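# Sort small circuit boards by length into two green bins

## Task

Put every small circuit board into one of the two green bins, with all the long boards together in one bin and all the short boards together in the other, then release the grippers so nothing is still held.

## Robot and tools

Robot: two arms, left_arm and right_arm, each ending in a two-finger parallel gripper. Everything is expressed in one scene frame: origin on the table surface midway between the arm bases, +x pointing out across the table, +z up, and left_arm sitting toward +y. The arm names do not correspond to image sides. The gripper's fingers extend along its own +z axis and close along its own y axis. The reported end_effector_position is the spot between the finger pads, roughly 1 cm back from the tips. Reported hand positions may be slightly wrong, worse when the arm reaches far, and motions tend to settle a centimetre or so short of the command, usually low.

Row format (shared by execute_actions and move): a single flat list of 16 numbers covering both arms, left first: x, y, z, qw, qx, qy, qz, opening for left_arm, then the same eight for right_arm. x, y, z are an absolute target position in metres in the scene frame; qw, qx, qy, qz an absolute target orientation quaternion, w first. Opening ranges -1 (closed) to +1 (fully open, 0.094 m). Both arms must always be filled in, even when only one moves; to keep an arm still, repeat the exact pose from the latest result and its intended opening. To keep orientation steady, resend the same quaternion every row rather than copying the possibly drifted reported one.

execute_actions(actions): a list of up to 15 actions; each action is a table of up to 15 rows, one row per 1/30 s control step; a short table repeats its final row to fill 15 steps. An empty list just returns state and images. Each step the controller limits the commanded pose to 70 mm and 16 degrees from the measured pose, so distant targets need several actions; after an action ends the arm continues only to its last clipped pose. Any target more than 0.6 m from the gripper's start position along any of its own axes makes the action rejected for both arms; a malformed action, or a first action failing that check, rejects the whole call with no motion. Results include per-step positions; HELD beside an arm means part of its row was held back at that step.

move(target, speed, blocking): target is one 16-number row of absolute poses as above. Each gripper follows a straight line there, all arms finishing together, in 0.5 to 10 s (cut off at 10 s). speed is the path top speed in m/s, 0.002 to 0.5, default 0.25; rotation is capped at twice that in rad/s. Grippers rotate the short way. Paths ignore obstacles and the other arm, and the real gripper can lag, wander, or overshoot the speed, particularly near full extension. The opening is applied at the start. The result adds a move: line with the ending (done, off_target, moving, held, fault) and any limits (paced = pose was clipped; held = a check blocked some steps, after which the arm may lurch fast), plus each gripper's distance to its target. With blocking=false the call returns after 0.5 s while motion continues; further actions and moves are refused until a result shows it ended, so use wait or stop first.

wait(seconds): 0 to 10; runs the scene with the last commands held and returns early if a running move finishes. stop(): brakes a running move to rest (needs some stopping distance; fingers keep moving). zoom_image(camera, region): enlarges a region [x0, y0, x1, y1] in pixels (max 504 by 504) from the latest image of cam_head_left, cam_head_right, cam_high, cam_low (504x504) or cam_left_wrist, cam_right_wrist (616x616). finished_scene(scene): pass the current scene number to end it for good; the task must be complete and stable then.

Result lines: the state line left_arm: ... | right_arm: ... gives each gripper's position and quaternion. Hand target lines show the pose the controller is currently driving toward. grip_measured is the finger opening on the command scale; the last Joint positions value is the opening in metres. A pose unreachable line means the clearance check altered or blocked that arm's command. FAULT or OVER-TEMPERATURE FAULT lines mean an arm stopped. MOTOR HOT appears at 75 °C; at 90 °C the arm halts for 10 s, and at 100 °C it goes limp and drops.

Gripping: to hold a board, command an opening about 0.03 below its grip_measured; a smaller gap holds more gently. Readings can be off by about 1 mm per gripper. Pad force tops out near 50 to 62 N, less on very thin parts (under about 2 mm). Parts may be tugged or nudged unexpectedly while held.

Joint limits (rad, base to gripper): waist -2.618 to 3.054, shoulder 0 to 3.142, elbow 0 to 3.142, wrist pitch -1.571 to 1.571, wrist yaw -1.571 to 1.571, wrist roll -2.094 to 2.094.

Avoid: dropping or pushing anything off the table (fails the task), collisions or hard pressing between the two arms, fast slams into objects (faster moves and targets deeper past contact press harder), long heavy holds that overheat motors, and finishing while still gripping a board. Move smoothly and directly.

Each tool is called after "Request:" by a JSON object that holds its "name" and its "arguments", one argument or row to a line.

## Session

Request:
{"name": "execute_actions", "arguments": {
  "actions": []
}}

Scene clock: 0.00 s.
left_arm: end_effector_position=(+0.2126, -0.0107, +0.2023) grip_measured=+1.000 end_effector_quat_wxyz=(+0.273, +0.066, +0.949, -0.144) | right_arm: end_effector_position=(+0.5092, -0.4859, +0.3662) grip_measured=+1.000 end_effector_quat_wxyz=(+0.284, -0.321, +0.735, -0.525)
Joint positions: left_arm=[-1.004  1.218  1.138 -0.942 -0.322 -0.894  0.094] | right_arm=[ 0.007  1.735  1.74  -0.336  0.493 -1.326  0.094]
Joint velocities: left_arm=[ 0.002 -0.002 -0.017 -0.037 -0.022 -0.022  0.   ] | right_arm=[ 0.002  0.002 -0.002  0.022 -0.007  0.007  0.   ]
Hand target (left_arm): +0.213, -0.009, +0.205; +0.276, +0.066, +0.948, -0.142
Hand target (right_arm): +0.506, -0.486, +0.385; +0.302, -0.306, +0.728, -0.534

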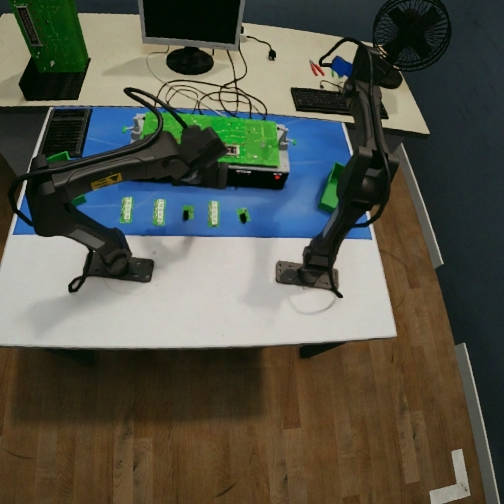

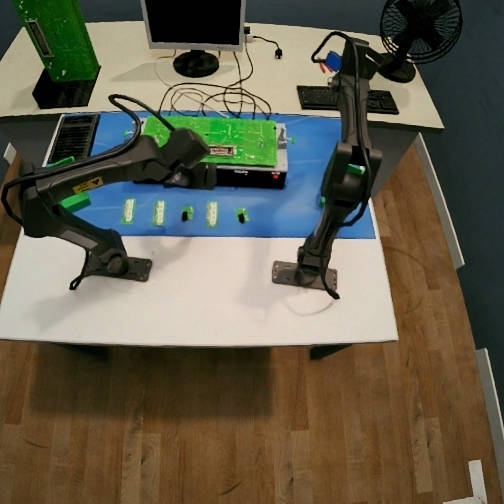

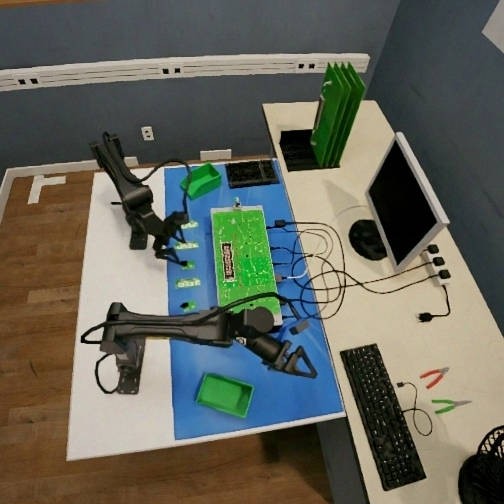

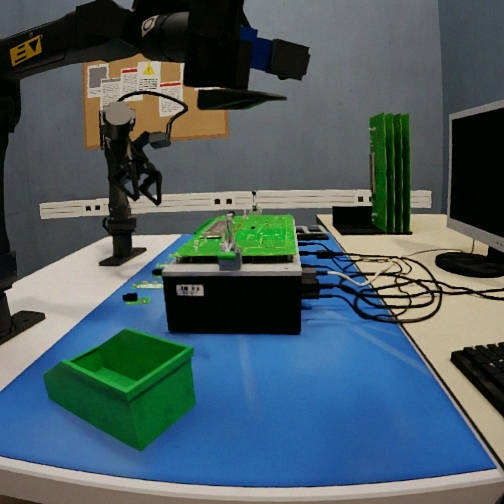

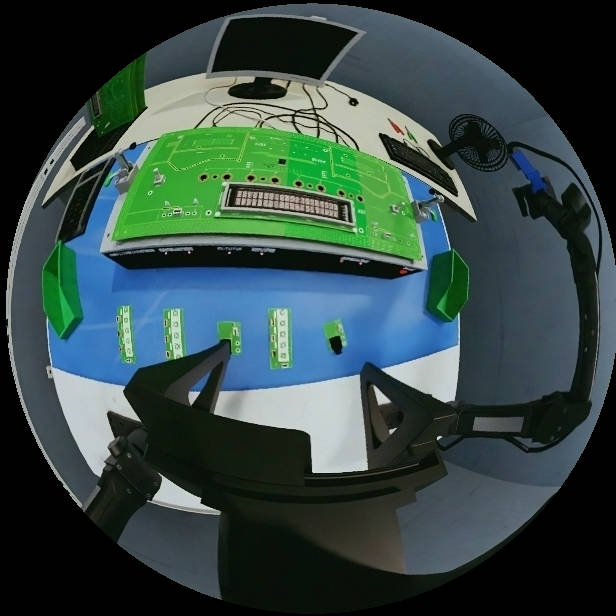

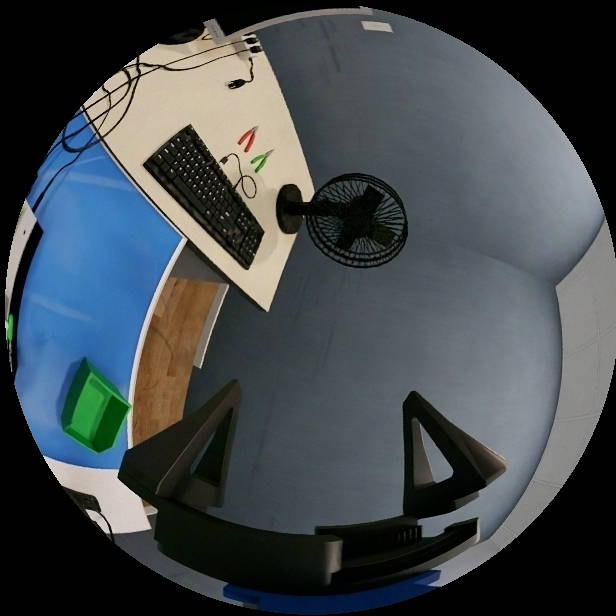

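Request:
{"name": "zoom_image", "arguments": {
  "camera": "cam_head_left",
  "region": [100, 170, 280, 290]
}}

Request:
{"name": "zoom_image", "arguments": {
  "camera": "cam_left_wrist",
  "region": [90, 280, 390, 400]
}}

Request:
{"name": "zoom_image", "arguments": {
  "camera": "cam_high",
  "region": [120, 150, 290, 430]
}}

Request:
{"name": "zoom_image", "arguments": {
  "camera": "cam_low",
  "region": [90, 230, 210, 320]
}}

Region (100, 170, 280, 290) of cam_head_left's 504x504 image, scaled by 2.800, with more detail than that image has.

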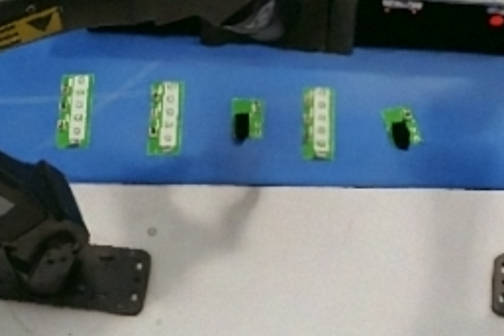

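Region (90, 280, 390, 400) of cam_left_wrist's 616x616 image, scaled by 1.680, with more detail than that image has; it fills the top 202 rows of this view, and the rest is white.

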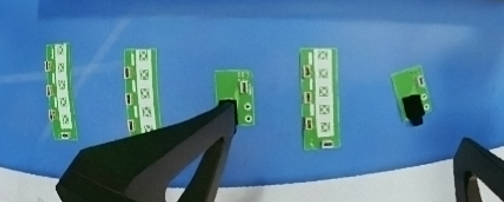

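Region (120, 150, 290, 430) of cam_high's 504x504 image, scaled by 1.800, with more detail than that image has; it fills the left 306 columns of this view, and the rest is white.

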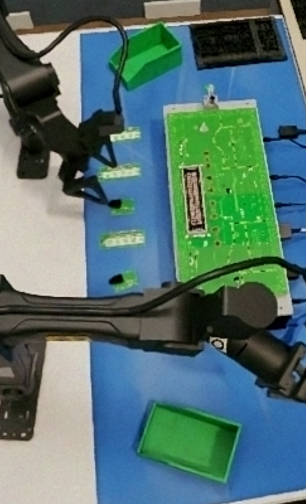

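Region (90, 230, 210, 320) of cam_low's 504x504 image, scaled by 4.200, with more detail than that image has; it fills the top 378 rows of this view, and the rest is white.

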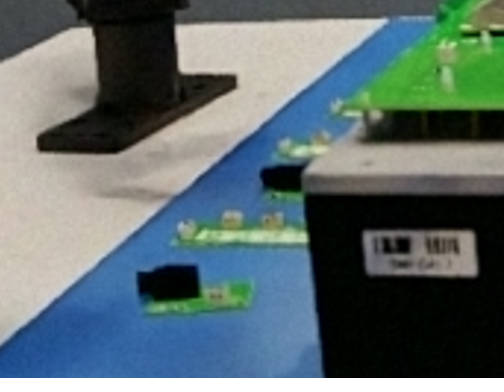

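Request:
{"name": "move", "arguments": {
  "target": [0.21,0.29,0.14,0,0,1,0,1,0.21,-0.105,0.14,0,0,1,0,1],
  "speed": 0.3
}}

Scene clock: 5.43 s.
left_arm: end_effector_position=(+0.2077, +0.2863, +0.1335) grip_measured=+1.000 end_effector_quat_wxyz=(-0.000, +0.001, +1.000, +0.004) | right_arm: end_effector_position=(+0.2029, -0.1100, +0.1398) grip_measured=+1.000 end_effector_quat_wxyz=(-0.004, -0.007, +1.000, -0.012)
Joint positions: left_arm=[ 0.377  1.231  1.048 -1.386 -0.008  0.258  0.094] | right_arm=[ 0.986  1.676  1.464 -1.381  0.011  0.819  0.094]
Joint velocities: left_arm=[-0.007 -0.007  0.012  0.007 -0.022 -0.022  0.   ] | right_arm=[ 0.002 -0.007 -0.017 -0.081  0.037  0.037  0.   ]
Hand target (left_arm): +0.208, +0.290, +0.138; -0.001, +0.002, +1.000, +0.009
Hand target (right_arm): +0.201, -0.108, +0.143; +0.007, -0.006, +1.000, -0.000
Off the commanded pose (left_arm): 0.008 m, 0 deg.
Off the commanded pose (right_arm): 0.009 m, 2 deg.
move: done

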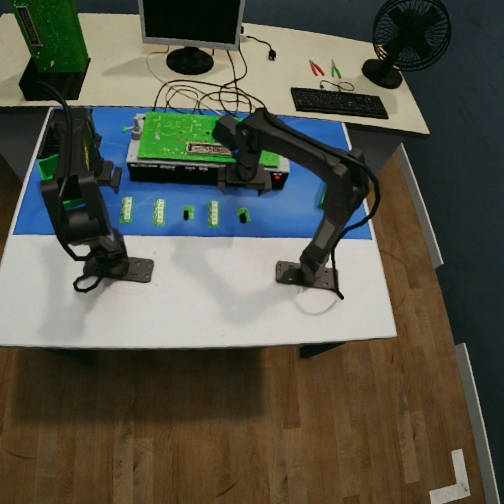

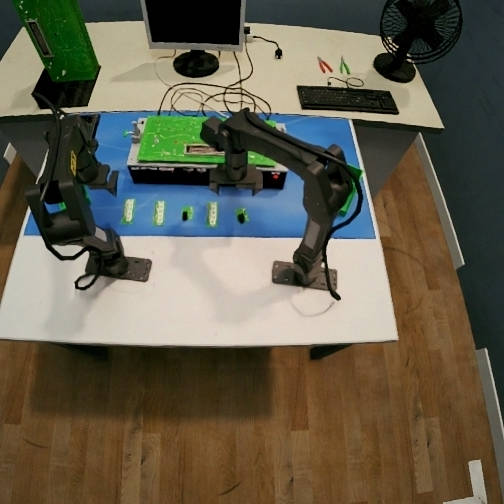

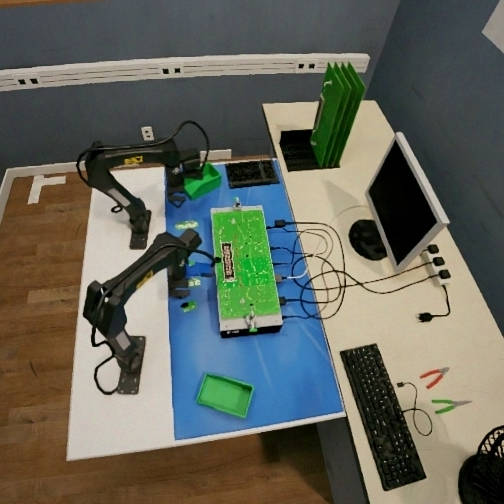

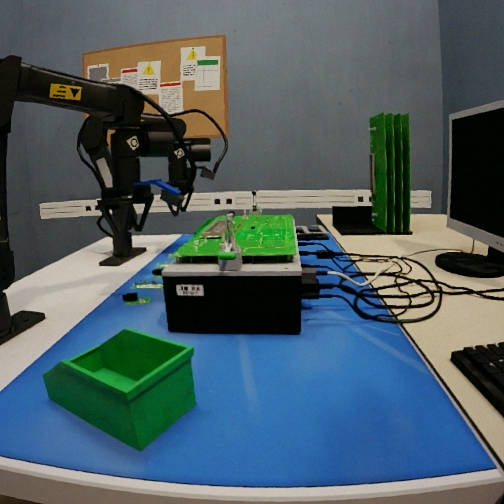

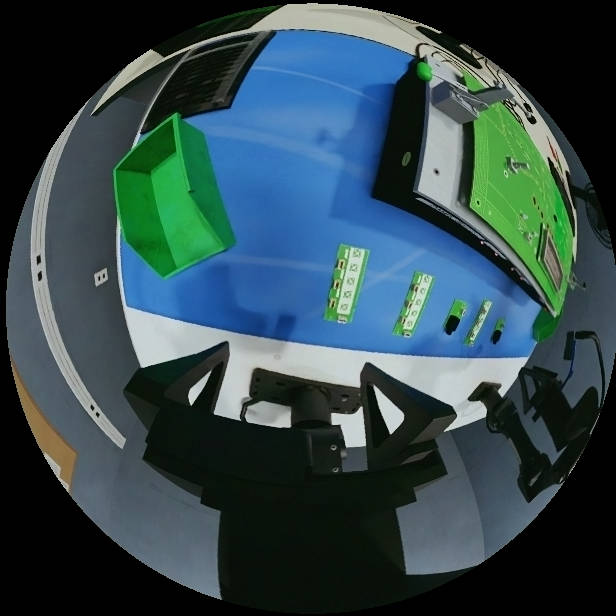

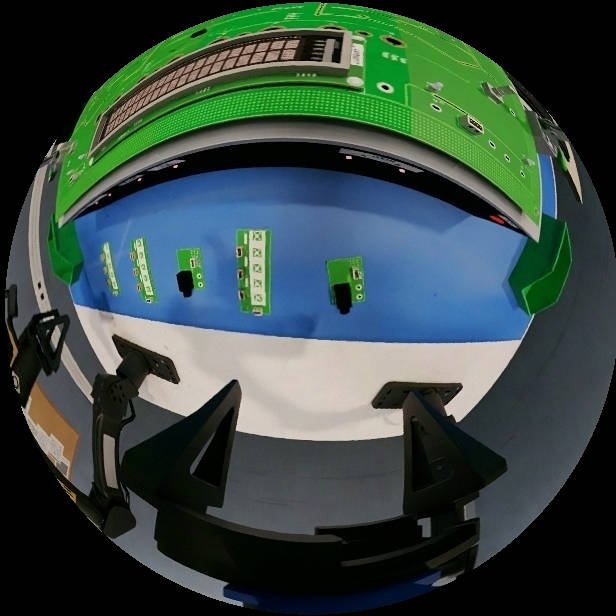

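Request:
{"name": "zoom_image", "arguments": {
  "camera": "cam_low",
  "region": [70, 170, 230, 320]
}}

Request:
{"name": "zoom_image", "arguments": {
  "camera": "cam_right_wrist",
  "region": [160, 210, 420, 400]
}}

Region (70, 170, 230, 320) of cam_low's 504x504 image, scaled by 3.150, with more detail than that image has; it fills the top 472 rows of this view, and the rest is white.

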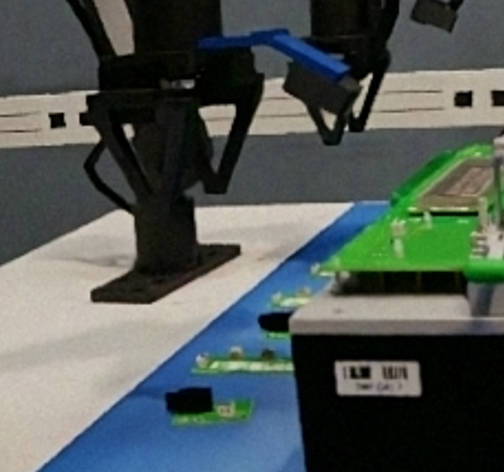

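Region (160, 210, 420, 400) of cam_right_wrist's 616x616 image, scaled by 1.938, with more detail than that image has; it fills the top 368 rows of this view, and the rest is white.

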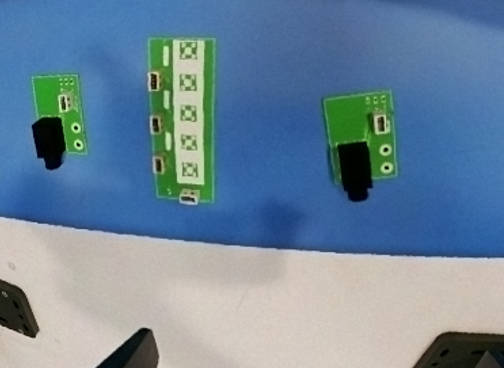

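Request:
{"name": "move", "arguments": {
  "target": [0.215,0.235,0.06,0.087,0,0.996,0,0.3,0.208,-0.122,0.065,0.0865,-0.104,0.9905,0.009,0.0],
  "speed": 0.2
}}

Scene clock: 10.70 s.
left_arm: end_effector_position=(+0.2166, +0.2352, +0.0612) grip_measured=+0.302 end_effector_quat_wxyz=(+0.080, +0.000, +0.997, -0.005) | right_arm: end_effector_position=(+0.2054, -0.1246, +0.0614) grip_measured=+0.002 end_effector_quat_wxyz=(+0.069, -0.097, +0.993, +0.001)
Joint positions: left_arm=[ 0.111  1.096  0.669 -0.984  0.008 -0.009  0.061] | right_arm=[ 0.996  1.565  1.024 -0.927  0.092  0.643  0.047]
Joint velocities: left_arm=[-0.022  0.017 -0.002 -0.007  0.022  0.007  0.001] | right_arm=[-0.027  0.002  0.007  0.007 -0.066  0.037 -0.001]
Hand target (left_arm): +0.216, +0.235, +0.060; +0.088, -0.001, +0.996, -0.002
Hand target (right_arm): +0.207, -0.123, +0.065; +0.086, -0.104, +0.991, +0.007
Off the commanded pose (left_arm): 0.002 m, 1 deg.
Off the commanded pose (right_arm): 0.005 m, 2 deg.
move: done

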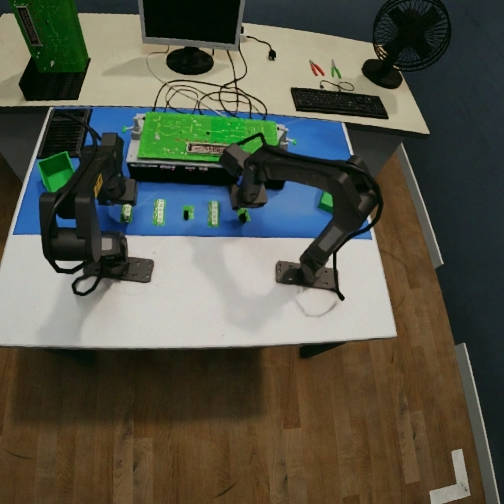

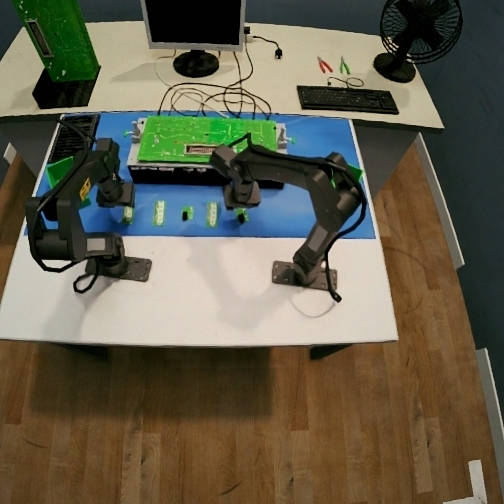

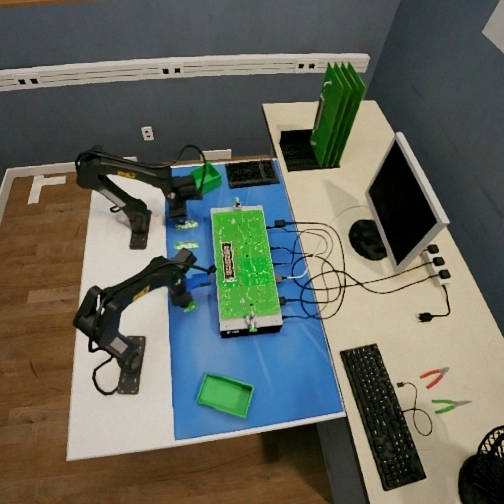

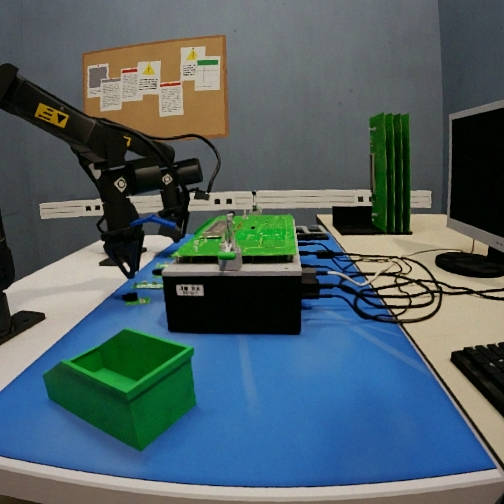

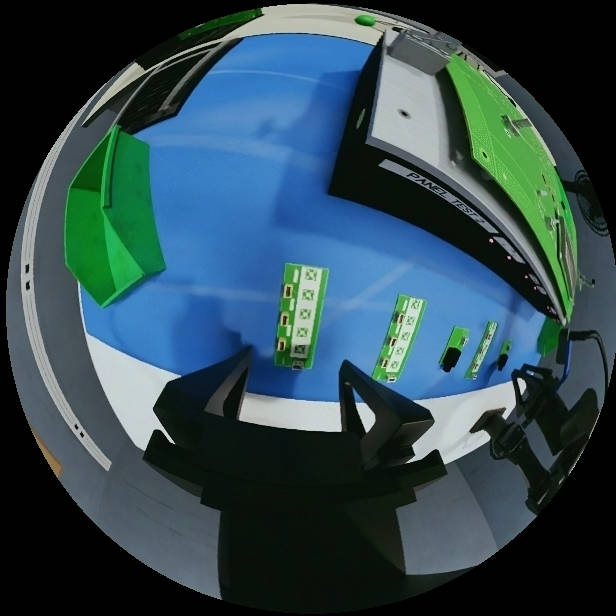

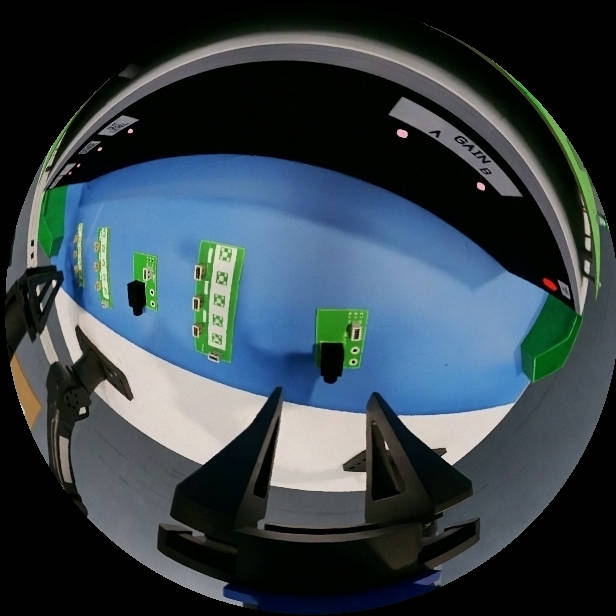

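Request:
{"name": "zoom_image", "arguments": {
  "camera": "cam_low",
  "region": [80, 190, 220, 320]
}}

Request:
{"name": "zoom_image", "arguments": {
  "camera": "cam_high",
  "region": [140, 160, 260, 340]
}}

Region (80, 190, 220, 320) of cam_low's 504x504 image, scaled by 3.600, with more detail than that image has; it fills the top 468 rows of this view, and the rest is white.

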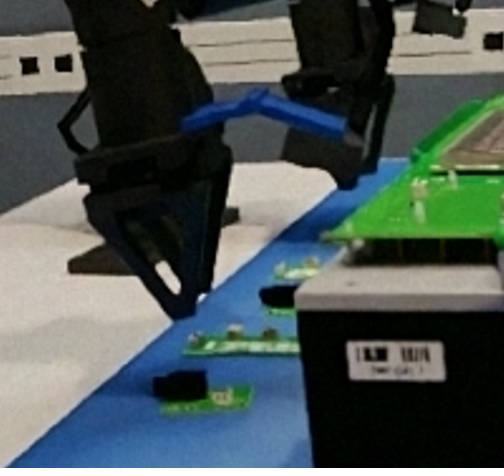

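Region (140, 160, 260, 340) of cam_high's 504x504 image, scaled by 2.800, with more detail than that image has.

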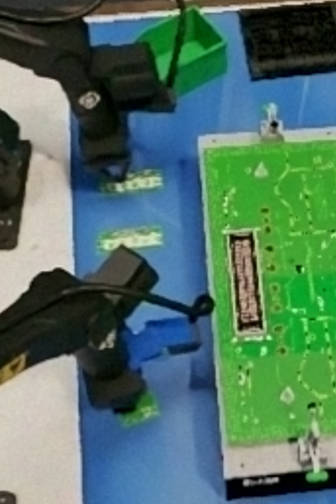

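Request:
{"name": "move", "arguments": {
  "target": [0.215,0.235,0.028,0.087,0,0.996,0,0.2,0.206,-0.125,0.038,0.104,-0.13,0.986,0.014,-0.2],
  "speed": 0.1
}}

Scene clock: 12.70 s.
left_arm: end_effector_position=(+0.2176, +0.2345, +0.0336) grip_measured=+0.202 end_effector_quat_wxyz=(+0.093, +0.001, +0.996, -0.005) | right_arm: end_effector_position=(+0.2042, -0.1290, +0.0325) grip_measured=-0.198 end_effector_quat_wxyz=(+0.084, -0.120, +0.989, +0.005)
Joint positions: left_arm=[ 0.107  1.104  0.555 -0.836  0.008 -0.013  0.056] | right_arm=[ 0.996  1.565  0.897 -0.769  0.103  0.592  0.038]
Joint velocities: left_arm=[-0.007 -0.002 -0.017  0.022  0.051 -0.051  0.   ] | right_arm=[-0.012  0.002 -0.022  0.022  0.007 -0.007 -0.   ]
Hand target (left_arm): +0.215, +0.235, +0.028; +0.087, +0.000, +0.996, -0.000
Hand target (right_arm): +0.206, -0.125, +0.038; +0.104, -0.130, +0.986, +0.013
Off the commanded pose (left_arm): 0.006 m, 1 deg.
Off the commanded pose (right_arm): 0.007 m, 3 deg.
move: off_target (right_arm)

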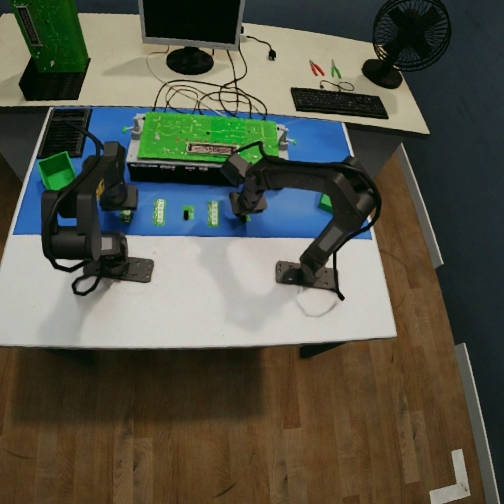

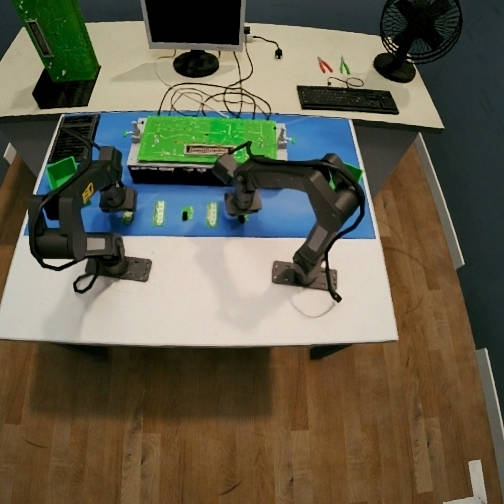

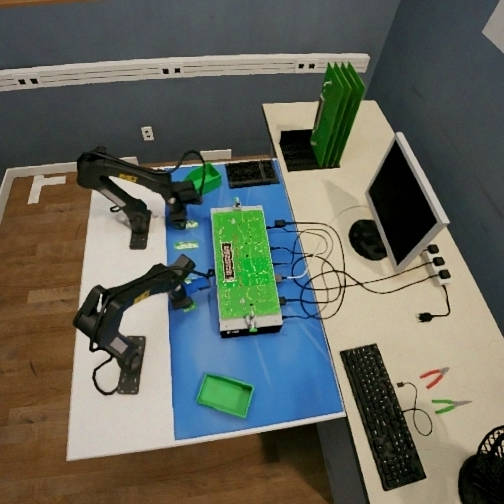

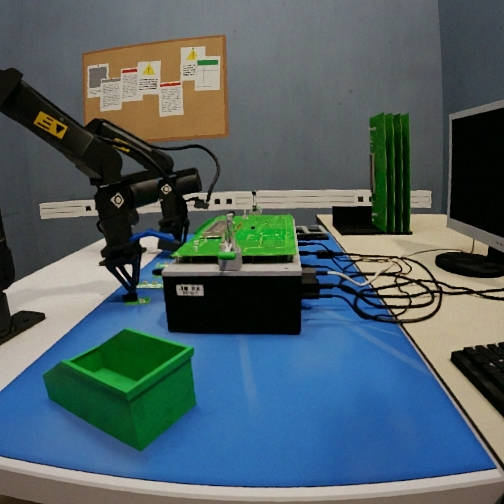

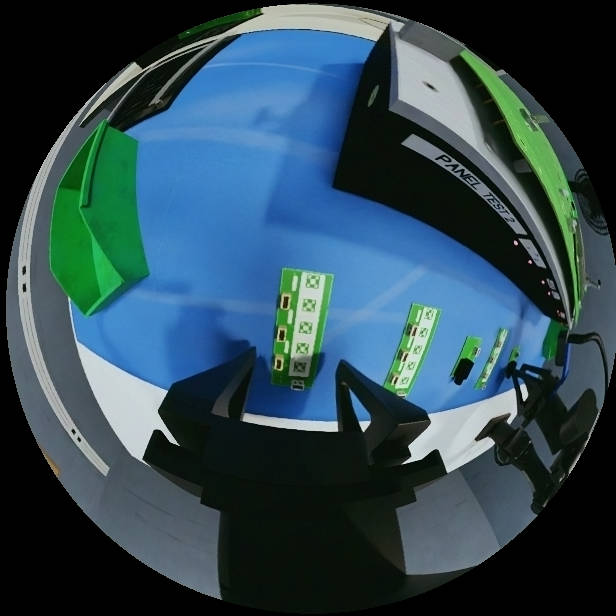

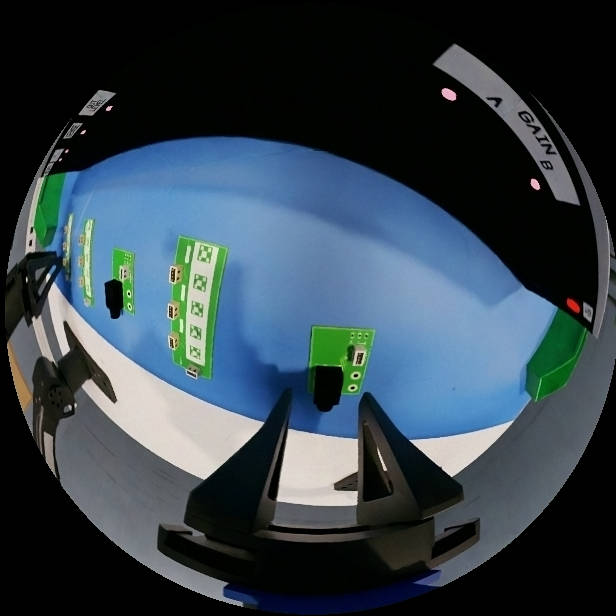

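Request:
{"name": "move", "arguments": {
  "target": [0.226,0.235,0.008,0.087,0,0.996,0,0.2,0.206,-0.125,0.022,0.104,-0.13,0.986,0.014,-0.2],
  "speed": 0.05
}}

Request:
{"name": "zoom_image", "arguments": {
  "camera": "cam_low",
  "region": [90, 220, 200, 320]
}}

Scene clock: 14.13 s.
left_arm: end_effector_position=(+0.2231, +0.2345, +0.0143) grip_measured=+0.202 end_effector_quat_wxyz=(+0.082, -0.001, +0.997, -0.005) | right_arm: end_effector_position=(+0.2060, -0.1269, +0.0240) grip_measured=-0.198 end_effector_quat_wxyz=(+0.095, -0.120, +0.988, +0.015)
Joint positions: left_arm=[ 0.107  1.195  0.526 -0.739  0.007 -0.015  0.056] | right_arm=[ 0.996  1.565  0.855 -0.697  0.103  0.591  0.038]
Joint velocities: left_arm=[ 0.007 -0.017 -0.027  0.007  0.051  0.022 -0.001] | right_arm=[-0.002 -0.007 -0.007  0.051 -0.007 -0.007 -0.002]
Hand target (left_arm): +0.226, +0.235, +0.009; +0.087, -0.000, +0.996, -0.000
Hand target (right_arm): +0.206, -0.125, +0.022; +0.104, -0.130, +0.986, +0.014
Off the commanded pose (left_arm): 0.007 m, 1 deg.
Off the commanded pose (right_arm): 0.003 m, 2 deg.
move: done

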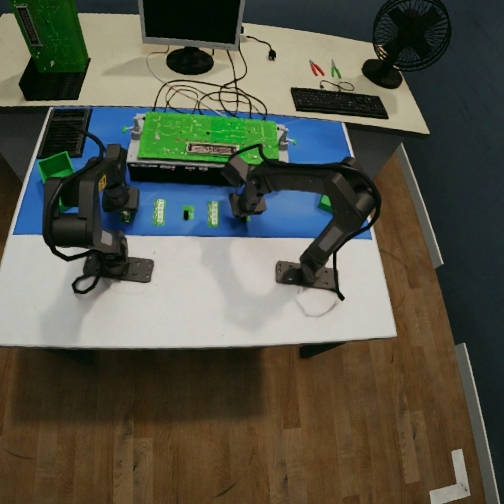

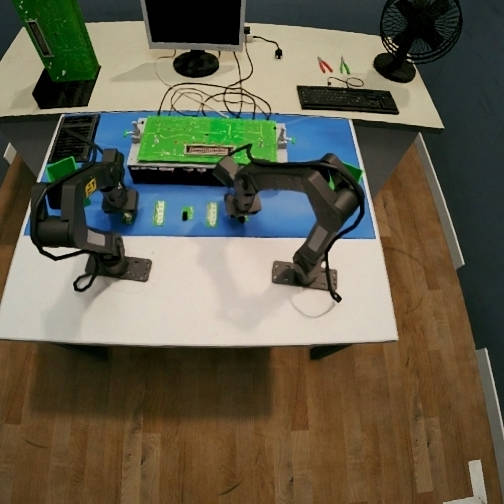

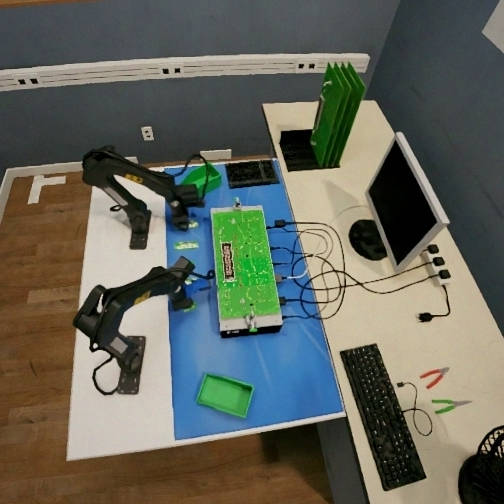

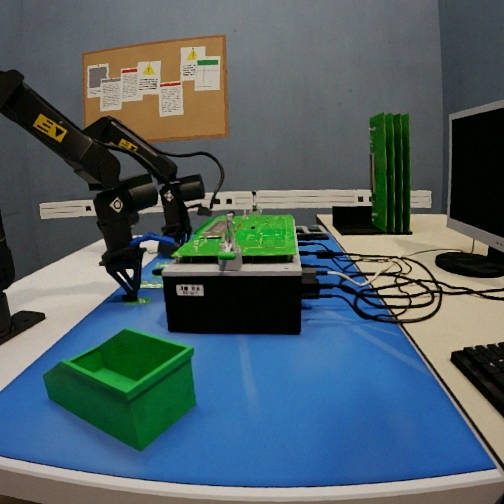

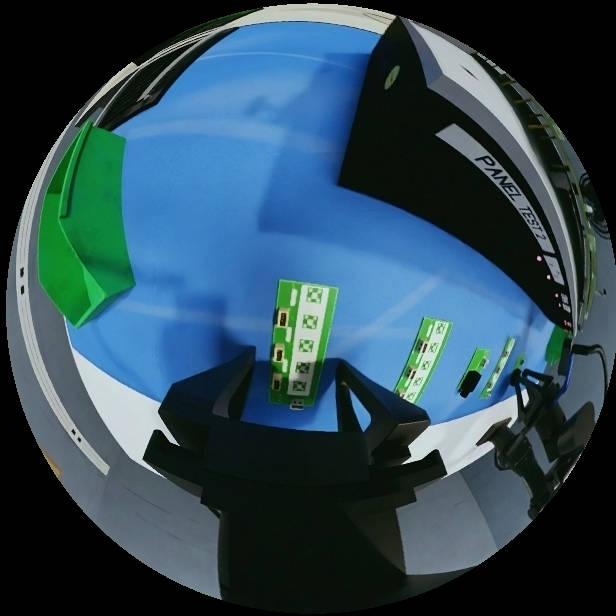

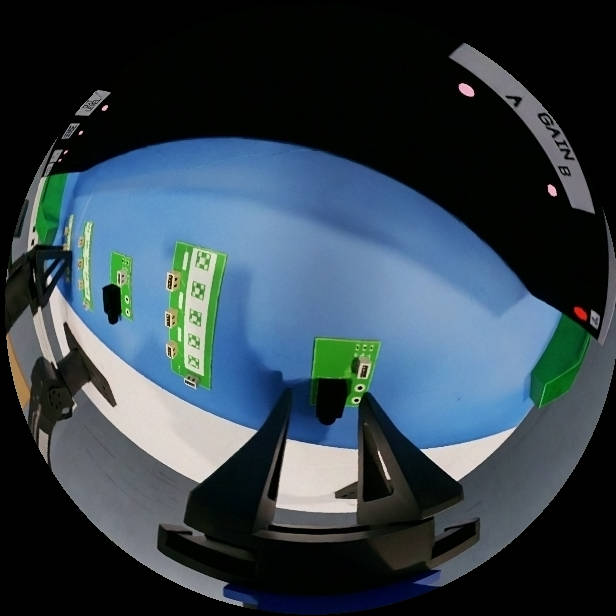

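Region (90, 220, 200, 320) of cam_low's 504x504 image, scaled by 4.582, with more detail than that image has; it fills the top 458 rows of this view, and the rest is white.

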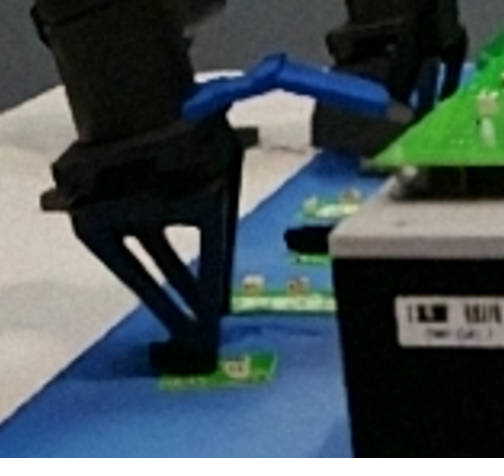

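Request:
{"name": "move", "arguments": {
  "target": [0.226,0.235,0.002,0.087,0,0.996,0,0.0,0.202,-0.127,0.015,0.104,-0.13,0.986,0.014,-0.3],
  "speed": 0.03
}}

Request:
{"name": "zoom_image", "arguments": {
  "camera": "cam_low",
  "region": [90, 220, 200, 320]
}}

Request:
{"name": "zoom_image", "arguments": {
  "camera": "cam_left_wrist",
  "region": [220, 260, 380, 430]
}}

Scene clock: 16.47 s.
left_arm: end_effector_position=(+0.2235, +0.2372, +0.0139) grip_measured=+0.002 end_effector_quat_wxyz=(+0.083, -0.001, +0.997, +0.002) | right_arm: end_effector_position=(+0.2007, -0.1290, +0.0164) grip_measured=-0.298 end_effector_quat_wxyz=(+0.093, -0.125, +0.988, +0.013)
Joint positions: left_arm=[ 0.108  1.195  0.524 -0.735 -0.007 -0.015  0.047] | right_arm=[ 1.005  1.565  0.822 -0.669  0.103  0.591  0.033]
Joint velocities: left_arm=[ 0.017  0.002  0.007  0.037  0.007 -0.037 -0.   ] | right_arm=[-0.002  0.007  0.017  0.037  0.037  0.007 -0.001]
Hand target (left_arm): +0.225, +0.235, +0.003; +0.087, +0.000, +0.996, -0.000
Hand target (right_arm): +0.202, -0.127, +0.015; +0.104, -0.130, +0.986, +0.014
Off the commanded pose (left_arm): 0.012 m, 1 deg.
Off the commanded pose (right_arm): 0.003 m, 1 deg.
move: off_target (left_arm)

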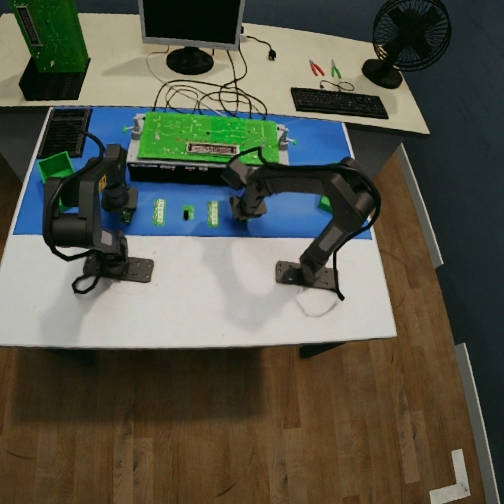

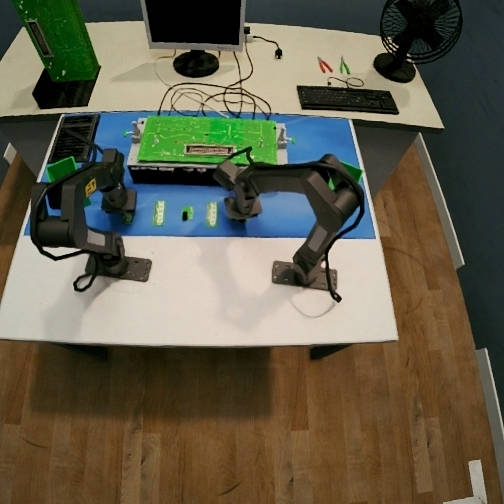

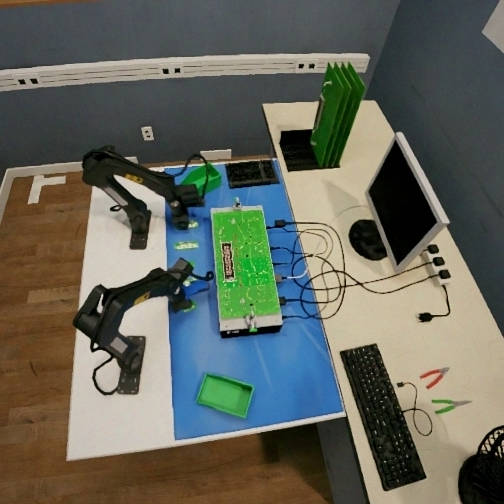

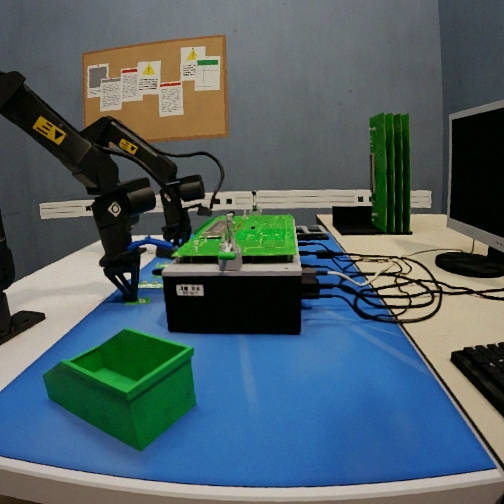

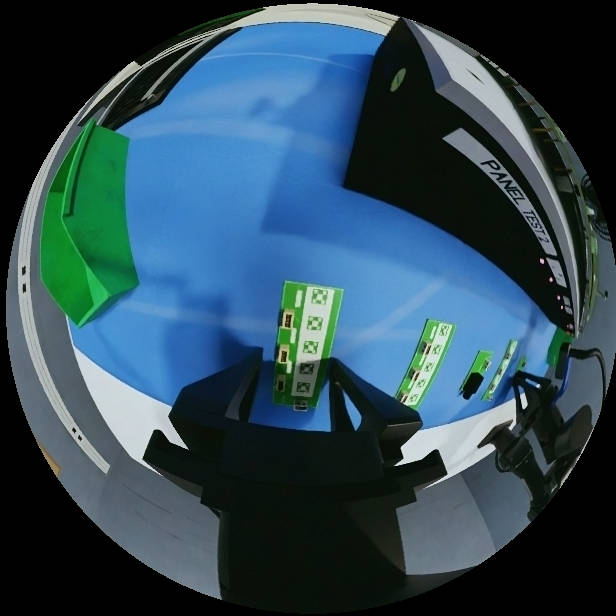

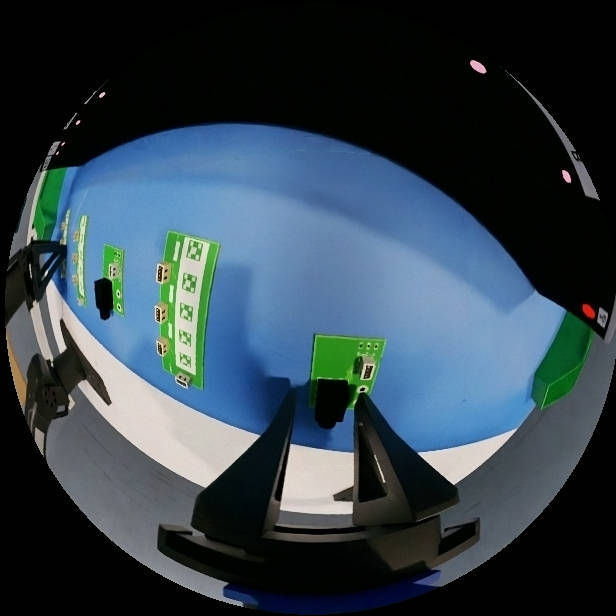

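Region (90, 220, 200, 320) of cam_low's 504x504 image, scaled by 4.582, with more detail than that image has; it fills the top 458 rows of this view, and the rest is white.

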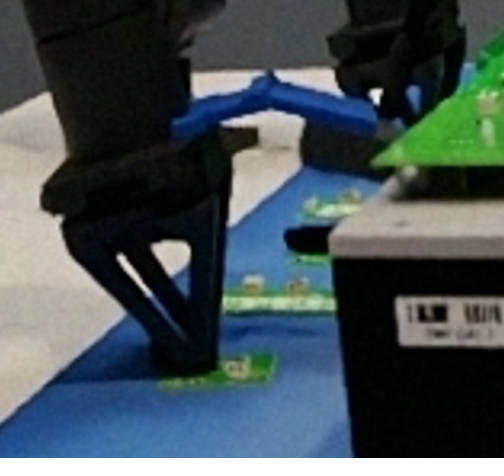

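Region (220, 260, 380, 430) of cam_left_wrist's 616x616 image, scaled by 2.965, with more detail than that image has; it fills the left 474 columns of this view, and the rest is white.

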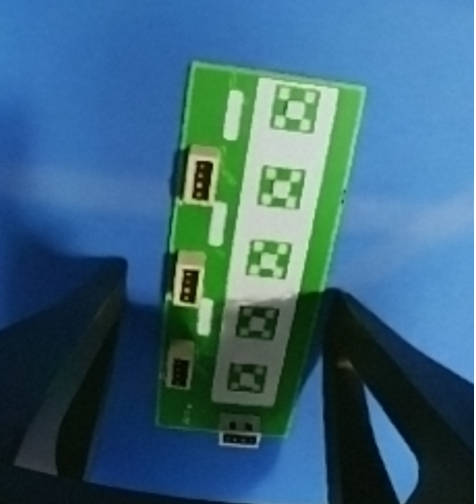

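Request:
{"name": "execute_actions", "arguments": {
  "actions": [
    [[0.225,0.236,0.009,0.087,0,0.996,0,-0.05,0.202,-0.128,0.017,0.104,-0.13,0.986,0.014,-0.36],[0.225,0.236,0.009,0.087,0,0.996,0,-0.08,0.202,-0.128,0.017,0.104,-0.13,0.986,0.014,-0.40],[0.225,0.236,0.009,0.087,0,0.996,0,-0.11,0.202,-0.128,0.017,0.104,-0.13,0.986,0.014,-0.44],[0.225,0.236,0.009,0.087,0,0.996,0,-0.14,0.202,-0.128,0.017,0.104,-0.13,0.986,0.014,-0.48],[0.225,0.236,0.009,0.087,0,0.996,0,-0.17,0.202,-0.128,0.017,0.104,-0.13,0.986,0.014,-0.52],[0.225,0.236,0.009,0.087,0,0.996,0,-0.19,0.202,-0.128,0.017,0.104,-0.13,0.986,0.014,-0.56],[0.225,0.236,0.009,0.087,0,0.996,0,-0.21,0.202,-0.128,0.017,0.104,-0.13,0.986,0.014,-0.6],[0.225,0.236,0.009,0.087,0,0.996,0,-0.23,0.202,-0.128,0.017,0.104,-0.13,0.986,0.014,-0.63],[0.225,0.236,0.009,0.087,0,0.996,0,-0.25,0.202,-0.128,0.017,0.104,-0.13,0.986,0.014,-0.66],[0.225,0.236,0.009,0.087,0,0.996,0,-0.27,0.202,-0.128,0.017,0.104,-0.13,0.986,0.014,-0.69],[0.225,0.236,0.009,0.087,0,0.996,0,-0.29,0.202,-0.128,0.017,0.104,-0.13,0.986,0.014,-0.72]]
  ]
}}

Scene clock: 17.83 s.
left_arm: end_effector_position=(+0.2250, +0.2374, +0.0142) grip_measured=-0.285 end_effector_quat_wxyz=(+0.086, -0.002, +0.996, +0.003) | right_arm: end_effector_position=(+0.2014, -0.1284, +0.0166) grip_measured=-0.704 end_effector_quat_wxyz=(+0.094, -0.125, +0.988, +0.014)
Joint positions: left_arm=[ 0.108  1.195  0.524 -0.728 -0.008 -0.015  0.034] | right_arm=[ 1.005  1.565  0.822 -0.666  0.103  0.591  0.014]
Joint velocities: left_arm=[-0.017 -0.002 -0.007 -0.051 -0.007  0.022  0.   ] | right_arm=[ 0.007  0.007  0.012 -0.051  0.007  0.022  0.001]
Hand target (left_arm): +0.225, +0.236, +0.009; +0.087, -0.000, +0.996, +0.000
Hand target (right_arm): +0.202, -0.128, +0.017; +0.104, -0.130, +0.986, +0.014
Off the commanded pose (left_arm): 0.005 m, 0 deg.
Off the commanded pose (right_arm): 0.001 m, 1 deg.
Step readings (end_effector_position):
0: left_arm (+0.2235, +0.2372, +0.0139) | right_arm (+0.2013, -0.1283, +0.0166)
1: left_arm (+0.2235, +0.2373, +0.0139) | right_arm (+0.2013, -0.1283, +0.0166)
2: left_arm (+0.2236, +0.2373, +0.0140) | right_arm (+0.2013, -0.1283, +0.0166)
4: left_arm (+0.2240, +0.2374, +0.0140) | right_arm (+0.2013, -0.1283, +0.0166)
8: left_arm (+0.2245, +0.2374, +0.0141) | right_arm (+0.2014, -0.1284, +0.0166)
15: end_effector_position above

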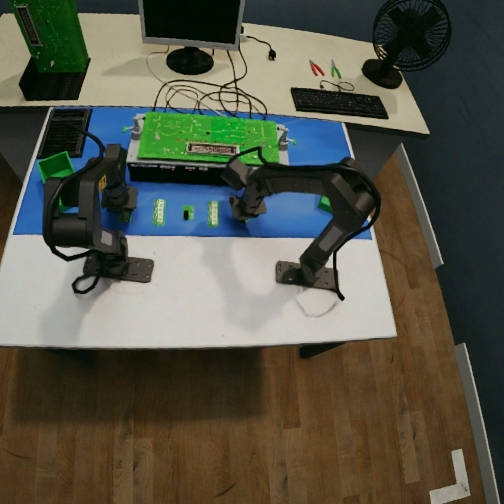

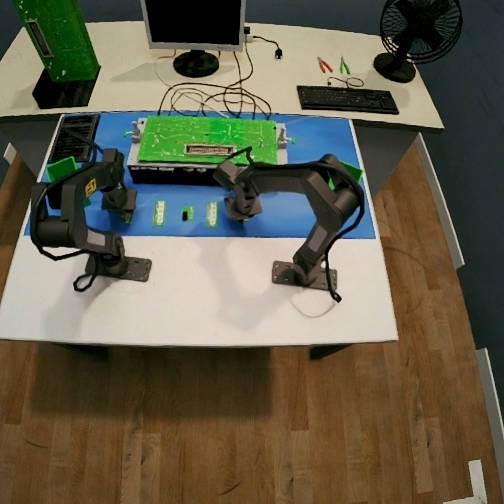

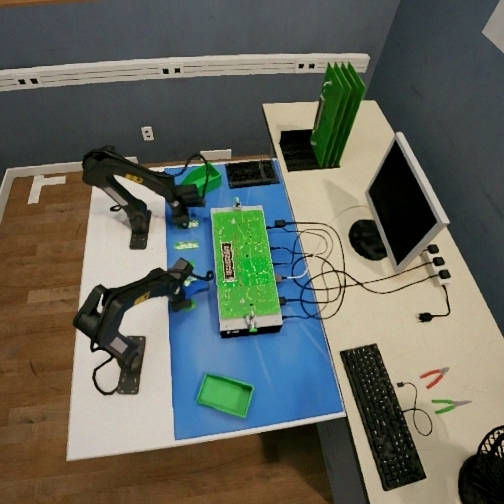

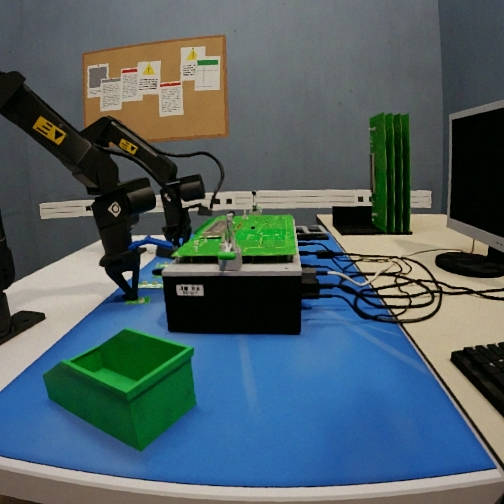

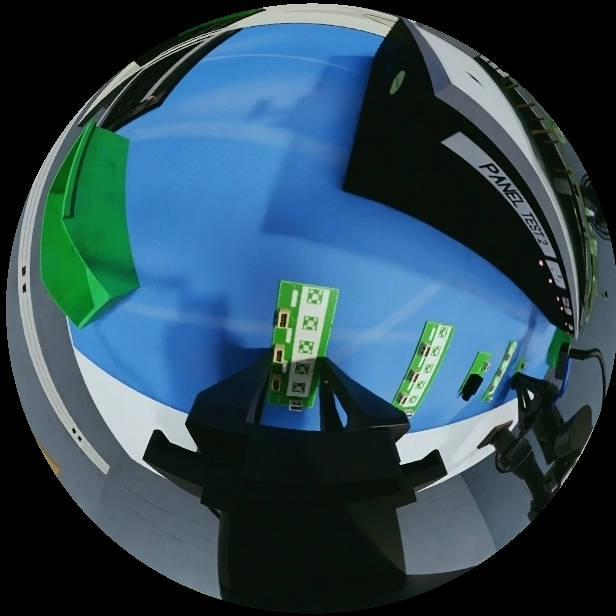

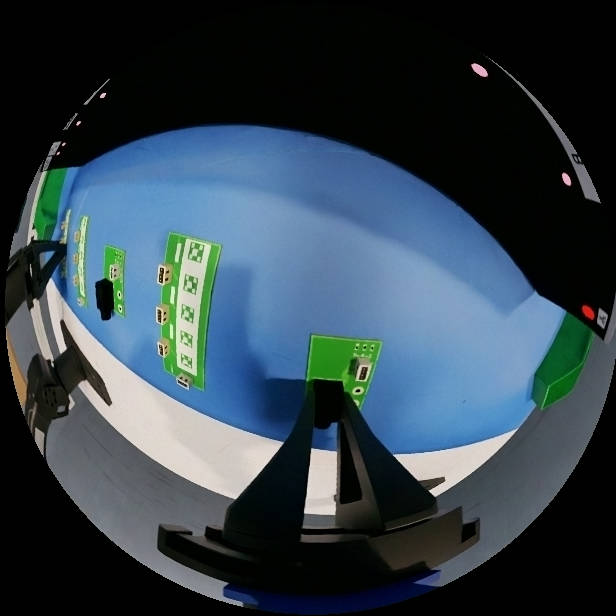

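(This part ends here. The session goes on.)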